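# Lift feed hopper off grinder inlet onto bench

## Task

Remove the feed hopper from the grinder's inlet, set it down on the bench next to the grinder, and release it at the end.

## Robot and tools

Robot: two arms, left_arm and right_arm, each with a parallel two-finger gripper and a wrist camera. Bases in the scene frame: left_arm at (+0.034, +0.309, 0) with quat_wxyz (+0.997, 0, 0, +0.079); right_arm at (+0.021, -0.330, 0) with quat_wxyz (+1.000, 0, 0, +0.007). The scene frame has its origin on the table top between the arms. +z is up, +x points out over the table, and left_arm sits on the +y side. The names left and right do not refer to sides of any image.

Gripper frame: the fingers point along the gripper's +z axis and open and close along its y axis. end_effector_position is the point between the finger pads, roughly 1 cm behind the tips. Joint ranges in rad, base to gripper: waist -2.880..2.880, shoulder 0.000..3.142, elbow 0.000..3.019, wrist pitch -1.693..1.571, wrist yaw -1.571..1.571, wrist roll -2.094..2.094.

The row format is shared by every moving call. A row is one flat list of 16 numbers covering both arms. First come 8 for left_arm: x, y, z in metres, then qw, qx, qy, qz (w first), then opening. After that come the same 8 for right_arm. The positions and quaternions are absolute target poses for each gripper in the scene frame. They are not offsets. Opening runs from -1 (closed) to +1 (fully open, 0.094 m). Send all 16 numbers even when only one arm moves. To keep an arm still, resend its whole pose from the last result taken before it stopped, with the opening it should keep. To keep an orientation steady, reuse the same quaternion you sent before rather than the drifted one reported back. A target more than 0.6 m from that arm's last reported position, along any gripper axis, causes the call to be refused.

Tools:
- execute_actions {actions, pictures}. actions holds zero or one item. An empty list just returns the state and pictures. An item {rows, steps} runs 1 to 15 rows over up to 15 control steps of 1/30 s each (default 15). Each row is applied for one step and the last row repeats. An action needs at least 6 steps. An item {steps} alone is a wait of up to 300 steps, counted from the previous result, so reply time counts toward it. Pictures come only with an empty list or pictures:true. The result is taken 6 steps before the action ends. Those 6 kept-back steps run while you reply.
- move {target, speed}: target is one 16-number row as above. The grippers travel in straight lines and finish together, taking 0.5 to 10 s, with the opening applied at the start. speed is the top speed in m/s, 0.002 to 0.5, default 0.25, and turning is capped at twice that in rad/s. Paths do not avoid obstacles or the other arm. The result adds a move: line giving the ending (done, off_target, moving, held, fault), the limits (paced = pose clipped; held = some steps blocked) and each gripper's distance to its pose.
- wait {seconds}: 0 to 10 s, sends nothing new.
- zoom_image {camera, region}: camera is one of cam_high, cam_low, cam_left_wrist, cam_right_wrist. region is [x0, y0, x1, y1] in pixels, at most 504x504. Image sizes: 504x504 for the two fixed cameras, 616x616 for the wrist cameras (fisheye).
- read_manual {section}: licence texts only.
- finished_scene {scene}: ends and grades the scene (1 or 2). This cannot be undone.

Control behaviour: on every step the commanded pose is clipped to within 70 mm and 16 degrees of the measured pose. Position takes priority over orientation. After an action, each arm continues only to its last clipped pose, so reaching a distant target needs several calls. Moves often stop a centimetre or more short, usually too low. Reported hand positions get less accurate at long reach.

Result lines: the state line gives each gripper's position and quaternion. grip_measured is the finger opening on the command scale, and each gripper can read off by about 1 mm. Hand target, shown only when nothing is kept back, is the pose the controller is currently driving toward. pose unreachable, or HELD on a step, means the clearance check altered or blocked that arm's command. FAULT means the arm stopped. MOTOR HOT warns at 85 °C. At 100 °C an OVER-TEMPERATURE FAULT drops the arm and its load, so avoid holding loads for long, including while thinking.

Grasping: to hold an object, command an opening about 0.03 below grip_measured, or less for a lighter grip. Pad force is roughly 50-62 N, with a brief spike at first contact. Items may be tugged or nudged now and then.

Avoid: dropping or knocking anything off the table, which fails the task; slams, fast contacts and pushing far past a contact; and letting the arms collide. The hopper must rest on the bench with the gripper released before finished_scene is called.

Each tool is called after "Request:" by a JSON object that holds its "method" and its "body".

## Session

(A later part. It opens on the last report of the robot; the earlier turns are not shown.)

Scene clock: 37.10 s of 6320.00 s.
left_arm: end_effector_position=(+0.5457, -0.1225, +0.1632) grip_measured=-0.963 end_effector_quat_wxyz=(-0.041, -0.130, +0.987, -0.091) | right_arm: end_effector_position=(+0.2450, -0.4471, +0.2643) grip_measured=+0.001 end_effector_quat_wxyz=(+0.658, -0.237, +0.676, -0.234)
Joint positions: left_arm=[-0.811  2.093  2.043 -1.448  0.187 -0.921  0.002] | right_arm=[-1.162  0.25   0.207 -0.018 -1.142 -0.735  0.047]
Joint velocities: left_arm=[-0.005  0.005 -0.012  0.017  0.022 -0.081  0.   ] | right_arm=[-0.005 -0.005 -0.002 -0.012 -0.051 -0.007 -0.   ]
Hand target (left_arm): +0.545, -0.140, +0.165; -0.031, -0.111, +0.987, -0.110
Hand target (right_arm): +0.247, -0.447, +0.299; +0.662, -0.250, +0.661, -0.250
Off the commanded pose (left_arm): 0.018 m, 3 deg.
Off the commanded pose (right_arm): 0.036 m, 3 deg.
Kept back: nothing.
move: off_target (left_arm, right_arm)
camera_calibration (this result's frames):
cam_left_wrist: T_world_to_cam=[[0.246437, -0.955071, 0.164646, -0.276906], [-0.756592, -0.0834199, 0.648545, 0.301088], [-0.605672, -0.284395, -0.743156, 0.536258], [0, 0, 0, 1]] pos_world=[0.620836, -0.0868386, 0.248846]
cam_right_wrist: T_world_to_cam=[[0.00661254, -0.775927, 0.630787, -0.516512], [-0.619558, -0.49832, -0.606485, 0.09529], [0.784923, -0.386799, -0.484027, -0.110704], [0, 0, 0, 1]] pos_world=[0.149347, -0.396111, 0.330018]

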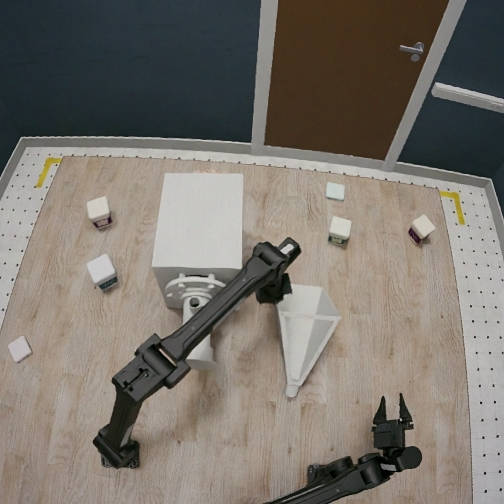

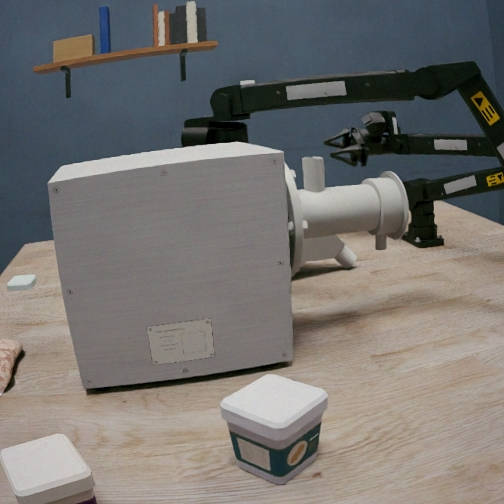

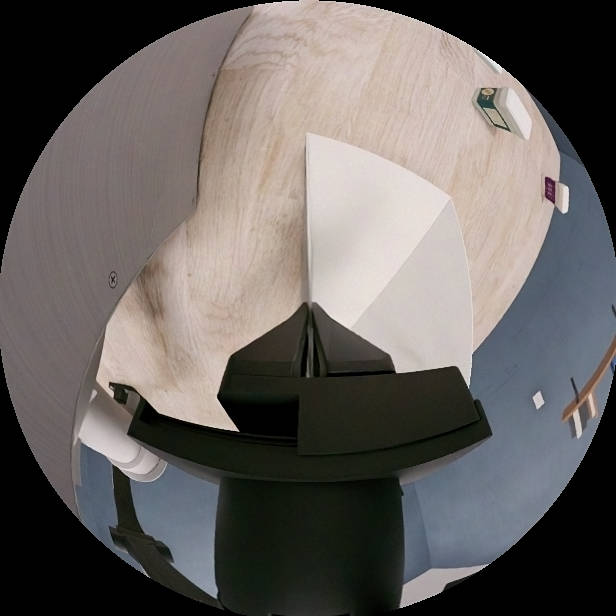

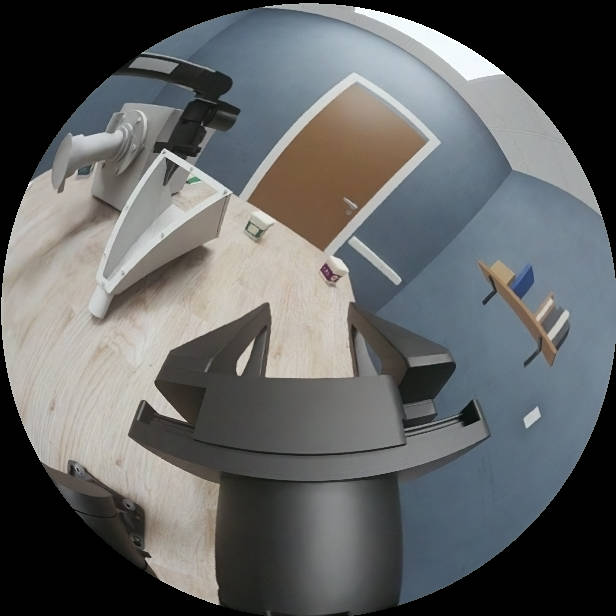

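Request:
{"method": "move", "body": {"target": [0.546,-0.125,0.145,-0.045,-0.13,0.987,-0.09,-1,0.25,-0.45,0.3,0.66,-0.25,0.66,-0.25,0], "speed": 0.025}}

Request:
{"method": "move", "body": {"target": [0.546,-0.125,0.15,-0.045,-0.13,0.987,-0.09,-0.6,0.25,-0.45,0.3,0.66,-0.25,0.66,-0.25,0], "speed": 0.025}}

Request:
{"method": "move", "body": {"target": [0.56,-0.125,0.27,0,-0.13,0.987,-0.09,-0.6,0.25,-0.45,0.3,0.66,-0.25,0.66,-0.25,0], "speed": 0.1}}

Scene clock: 39.13 s of 6320.00 s.
left_arm: end_effector_position=(+0.5421, -0.1168, +0.1447) grip_measured=-0.964 end_effector_quat_wxyz=(-0.053, -0.143, +0.985, -0.076) | right_arm: end_effector_position=(+0.2450, -0.4471, +0.2643) grip_measured=+0.001 end_effector_quat_wxyz=(+0.658, -0.237, +0.676, -0.234)
Joint positions: left_arm=[-0.809  2.107  2.018 -1.448  0.182 -0.941  0.002] | right_arm=[-1.162  0.25   0.207 -0.018 -1.142 -0.735  0.047]
Joint velocities: left_arm=[-0.015 -0.015 -0.002 -0.007 -0.037  0.037 -0.001] | right_arm=[-0.015 -0.015 -0.007 -0.012  0.066 -0.007  0.001]
Hand target (left_arm): +0.546, -0.125, +0.145; -0.045, -0.130, +0.986, -0.090
Hand target (right_arm): +0.247, -0.447, +0.299; +0.662, -0.250, +0.661, -0.250
Off the commanded pose (left_arm): 0.009 m, 2 deg.
Off the commanded pose (right_arm): 0.036 m, 3 deg.
Kept back: nothing.
move: off_target (right_arm)
camera_calibration (this result's frames):
cam_left_wrist: T_world_to_cam=[[0.272747, -0.953314, 0.129622, -0.276577], [-0.733726, -0.118965, 0.668949, 0.291331], [-0.622298, -0.277561, -0.731919, 0.530116], [0, 0, 0, 1]] pos_world=[0.619083, -0.0818668, 0.228967]
cam_right_wrist: T_world_to_cam=[[0.00661254, -0.775927, 0.630787, -0.516512], [-0.619558, -0.49832, -0.606485, 0.09529], [0.784923, -0.386799, -0.484027, -0.110704], [0, 0, 0, 1]] pos_world=[0.149347, -0.396111, 0.330018]

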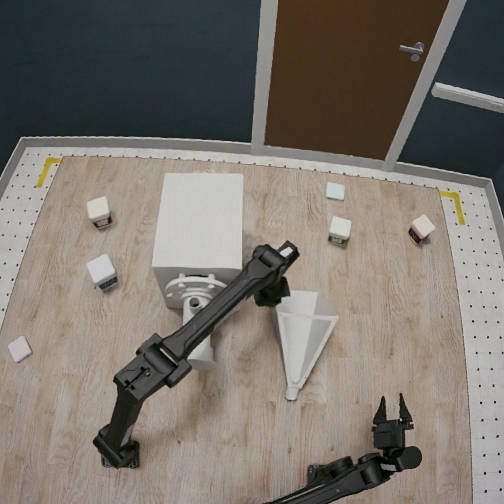

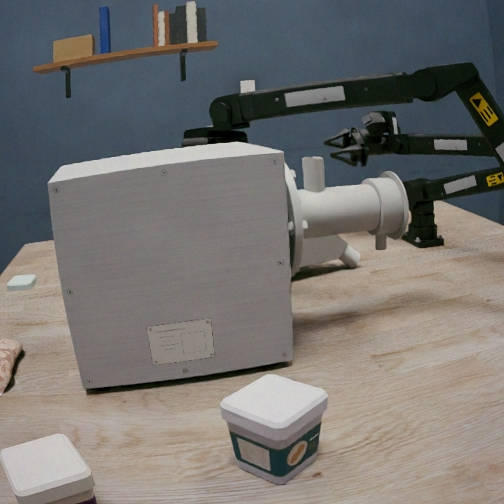

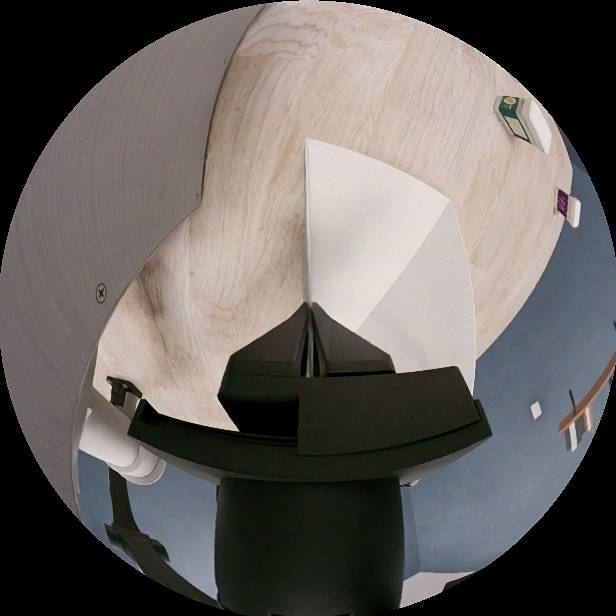

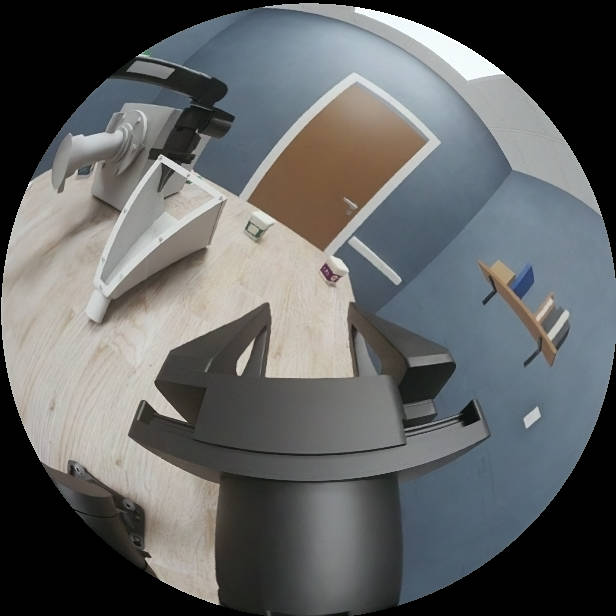

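Scene clock: 40.80 s of 6320.00 s.
left_arm: end_effector_position=(+0.5429, -0.1152, +0.1452) grip_measured=-0.602 end_effector_quat_wxyz=(-0.053, -0.139, +0.986, -0.076) | right_arm: end_effector_position=(+0.2450, -0.4471, +0.2643) grip_measured=+0.001 end_effector_quat_wxyz=(+0.658, -0.237, +0.676, -0.234)
Joint positions: left_arm=[-0.806  2.105  2.017 -1.449  0.182 -0.931  0.019] | right_arm=[-1.162  0.25   0.207 -0.018 -1.142 -0.735  0.047]
Joint velocities: left_arm=[-0.005  0.005  0.017 -0.002 -0.007 -0.022  0.   ] | right_arm=[-0.015 -0.015  0.002  0.017 -0.007  0.022  0.   ]
Hand target (left_arm): +0.546, -0.125, +0.150; -0.045, -0.130, +0.986, -0.090
Hand target (right_arm): +0.247, -0.447, +0.299; +0.662, -0.250, +0.661, -0.250
Off the commanded pose (left_arm): 0.011 m, 2 deg.
Off the commanded pose (right_arm): 0.036 m, 3 deg.
Kept back: nothing.
move: off_target (left_arm, right_arm)
camera_calibration (this result's frames):
cam_left_wrist: T_world_to_cam=[[0.265087, -0.955334, 0.130637, -0.271543], [-0.735604, -0.112776, 0.667959, 0.293703], [-0.623391, -0.273165, -0.732643, 0.532584], [0, 0, 0, 1]] pos_world=[0.62004, -0.0808082, 0.229486]
cam_right_wrist: T_world_to_cam=[[0.00661254, -0.775927, 0.630787, -0.516512], [-0.619558, -0.49832, -0.606485, 0.09529], [0.784923, -0.386799, -0.484027, -0.110704], [0, 0, 0, 1]] pos_world=[0.149347, -0.396111, 0.330018]

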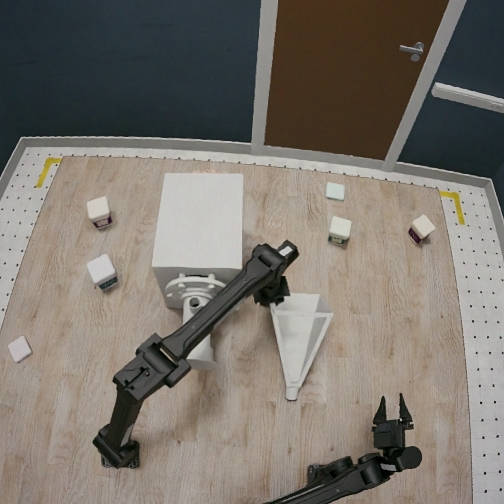

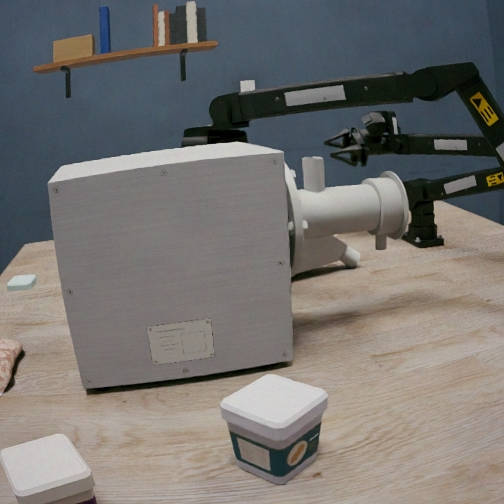

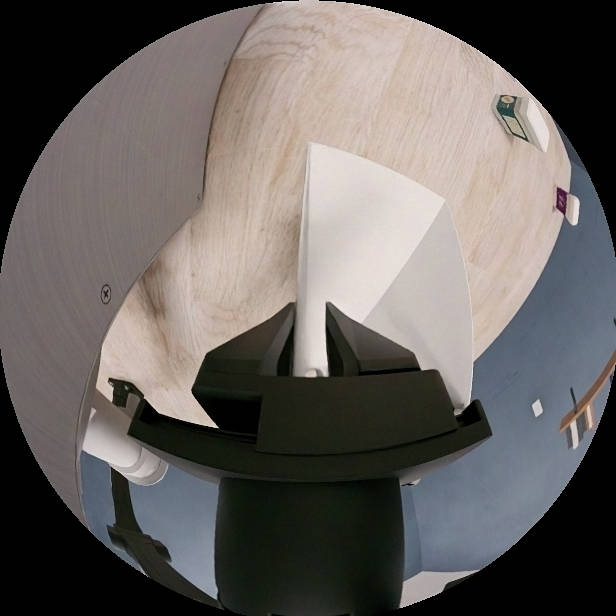

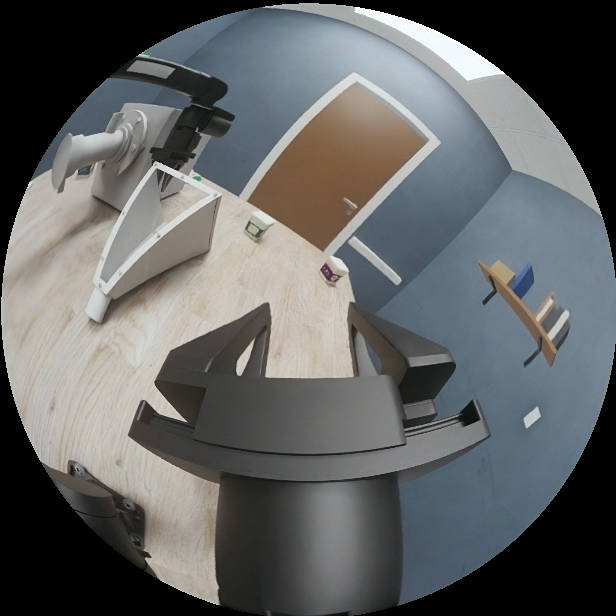

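Scene clock: 42.50 s of 6320.00 s.
left_arm: end_effector_position=(+0.5574, -0.1154, +0.2592) grip_measured=-0.602 end_effector_quat_wxyz=(-0.008, -0.137, +0.987, -0.085) | right_arm: end_effector_position=(+0.2450, -0.4471, +0.2643) grip_measured=+0.001 end_effector_quat_wxyz=(+0.658, -0.237, +0.676, -0.234)
Joint positions: left_arm=[-0.806  2.105  2.317 -1.672  0.131 -0.931  0.019] | right_arm=[-1.162  0.25   0.207 -0.018 -1.142 -0.735  0.047]
Joint velocities: left_arm=[-0.005 -0.005 -0.007 -0.037  0.022  0.007 -0.   ] | right_arm=[ 0.015  0.015 -0.017 -0.007 -0.007  0.007 -0.   ]
Hand target (left_arm): +0.559, -0.124, +0.270; +0.000, -0.131, +0.987, -0.092
Hand target (right_arm): +0.247, -0.447, +0.299; +0.662, -0.250, +0.661, -0.250
Off the commanded pose (left_arm): 0.015 m, 1 deg.
Off the commanded pose (right_arm): 0.036 m, 3 deg.
Kept back: nothing.
move: off_target (left_arm, right_arm)
camera_calibration (this result's frames):
cam_left_wrist: T_world_to_cam=[[0.255239, -0.953523, 0.160149, -0.292405], [-0.793284, -0.111826, 0.598495, 0.278468], [-0.552769, -0.279803, -0.784956, 0.598532], [0, 0, 0, 1]] pos_world=[0.626387, -0.0802034, 0.349989]
cam_right_wrist: T_world_to_cam=[[0.00661254, -0.775927, 0.630787, -0.516512], [-0.619558, -0.49832, -0.606485, 0.09529], [0.784923, -0.386799, -0.484027, -0.110704], [0, 0, 0, 1]] pos_world=[0.149347, -0.396111, 0.330018]

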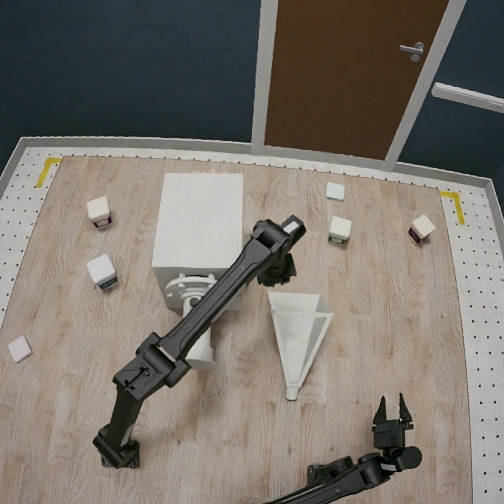

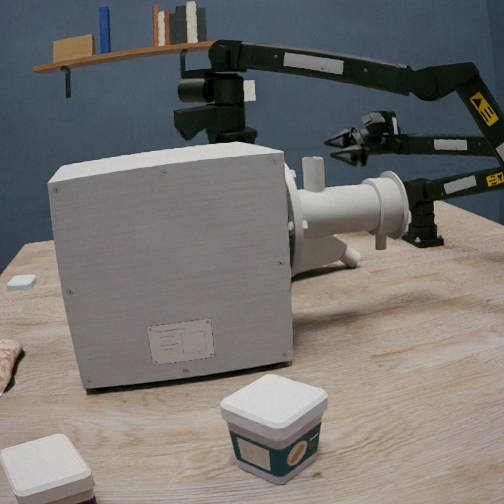

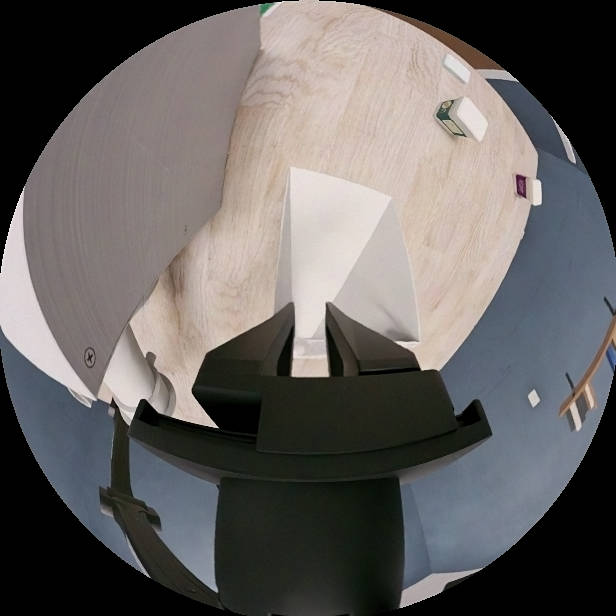

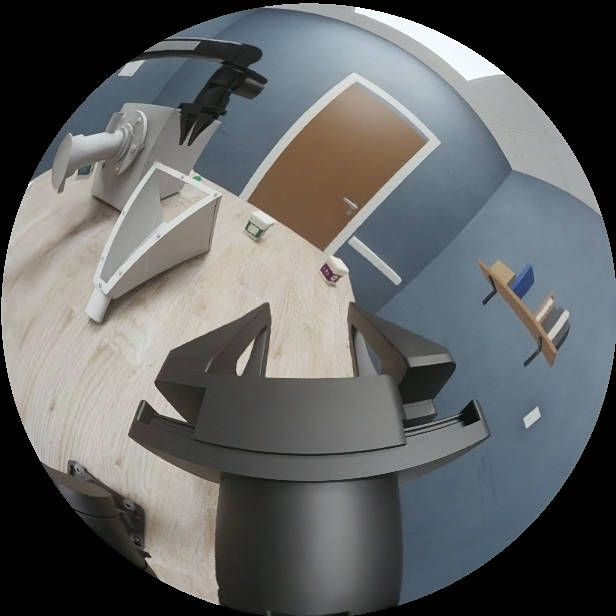

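Request:
{"method": "execute_actions", "body": {"actions": []}}

Request:
{"method": "finished_scene", "body": {"scene": 2}}

Scene clock: 42.83 s of 6320.00 s.
left_arm: end_effector_position=(+0.5573, -0.1153, +0.2591) grip_measured=-0.602 end_effector_quat_wxyz=(-0.008, -0.137, +0.987, -0.085) | right_arm: end_effector_position=(+0.2450, -0.4471, +0.2643) grip_measured=+0.001 end_effector_quat_wxyz=(+0.658, -0.237, +0.676, -0.234)
Joint positions: left_arm=[-0.806  2.105  2.317 -1.673  0.131 -0.931  0.019] | right_arm=[-1.162  0.25   0.207 -0.018 -1.142 -0.735  0.047]
Joint velocities: left_arm=[ 0.005  0.015 -0.007  0.007  0.022 -0.022 -0.   ] | right_arm=[-0.005 -0.005  0.002 -0.002  0.022  0.007 -0.001]
Hand target (left_arm): +0.559, -0.124, +0.270; +0.000, -0.131, +0.987, -0.092
Hand target (right_arm): +0.247, -0.447, +0.299; +0.662, -0.250, +0.661, -0.250
Off the commanded pose (left_arm): 0.015 m, 1 deg.
Off the commanded pose (right_arm): 0.036 m, 3 deg.
Kept back: nothing.
Steps of this call (steps 1 to 10: nothing new was sent). Readings (end_effector_position):
1: left_arm (+0.5573, -0.1153, +0.2591) | right_arm (+0.2450, -0.4471, +0.2643)
2: left_arm (+0.5573, -0.1153, +0.2591) | right_arm (+0.2450, -0.4471, +0.2643)
4: left_arm (+0.5573, -0.1153, +0.2591) | right_arm (+0.2450, -0.4471, +0.2643)
8: left_arm (+0.5573, -0.1153, +0.2591) | right_arm (+0.2450, -0.4471, +0.2643)
10: the state above
camera_calibration (this result's frames):
cam_left_wrist: T_world_to_cam=[[0.255288, -0.953559, 0.159852, -0.292285], [-0.793102, -0.111964, 0.59871, 0.278248], [-0.553008, -0.279622, -0.784852, 0.598626], [0, 0, 0, 1]] pos_world=[0.626341, -0.0801684, 0.349966]
cam_right_wrist: T_world_to_cam=[[0.00661254, -0.775927, 0.630787, -0.516512], [-0.619558, -0.49832, -0.606485, 0.09529], [0.784923, -0.386799, -0.484027, -0.110704], [0, 0, 0, 1]] pos_world=[0.149347, -0.396111, 0.330018]

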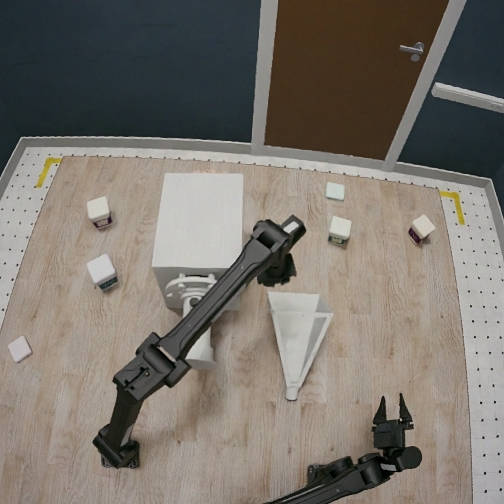

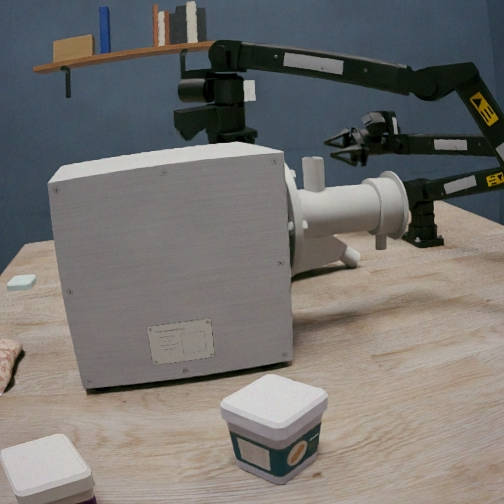

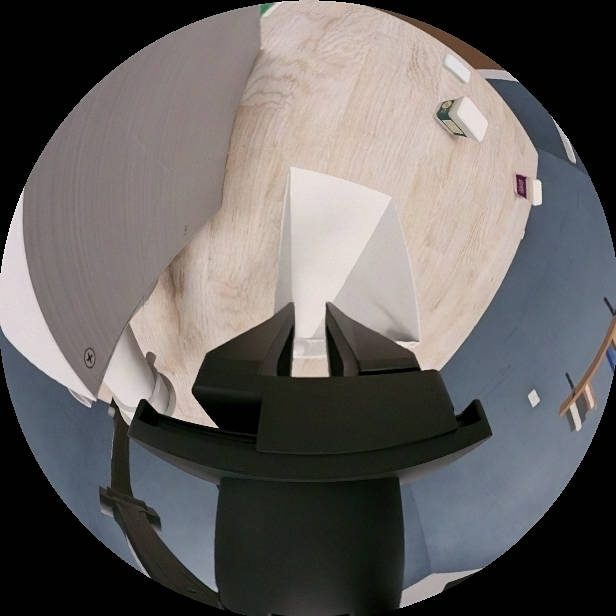

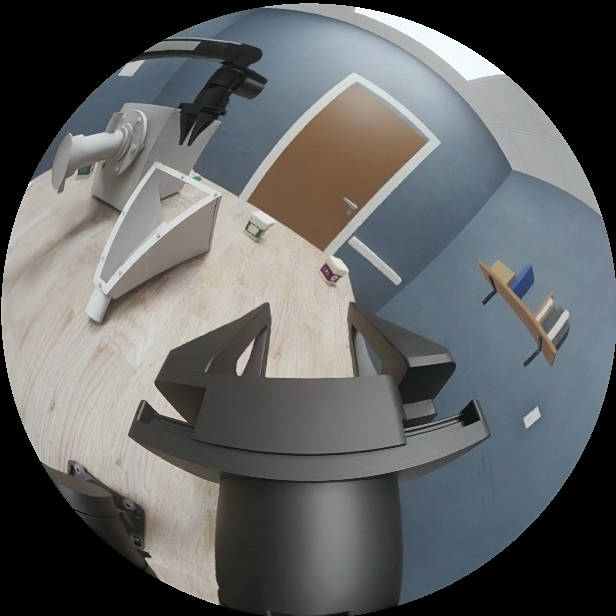

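The scene is finished: the task was done.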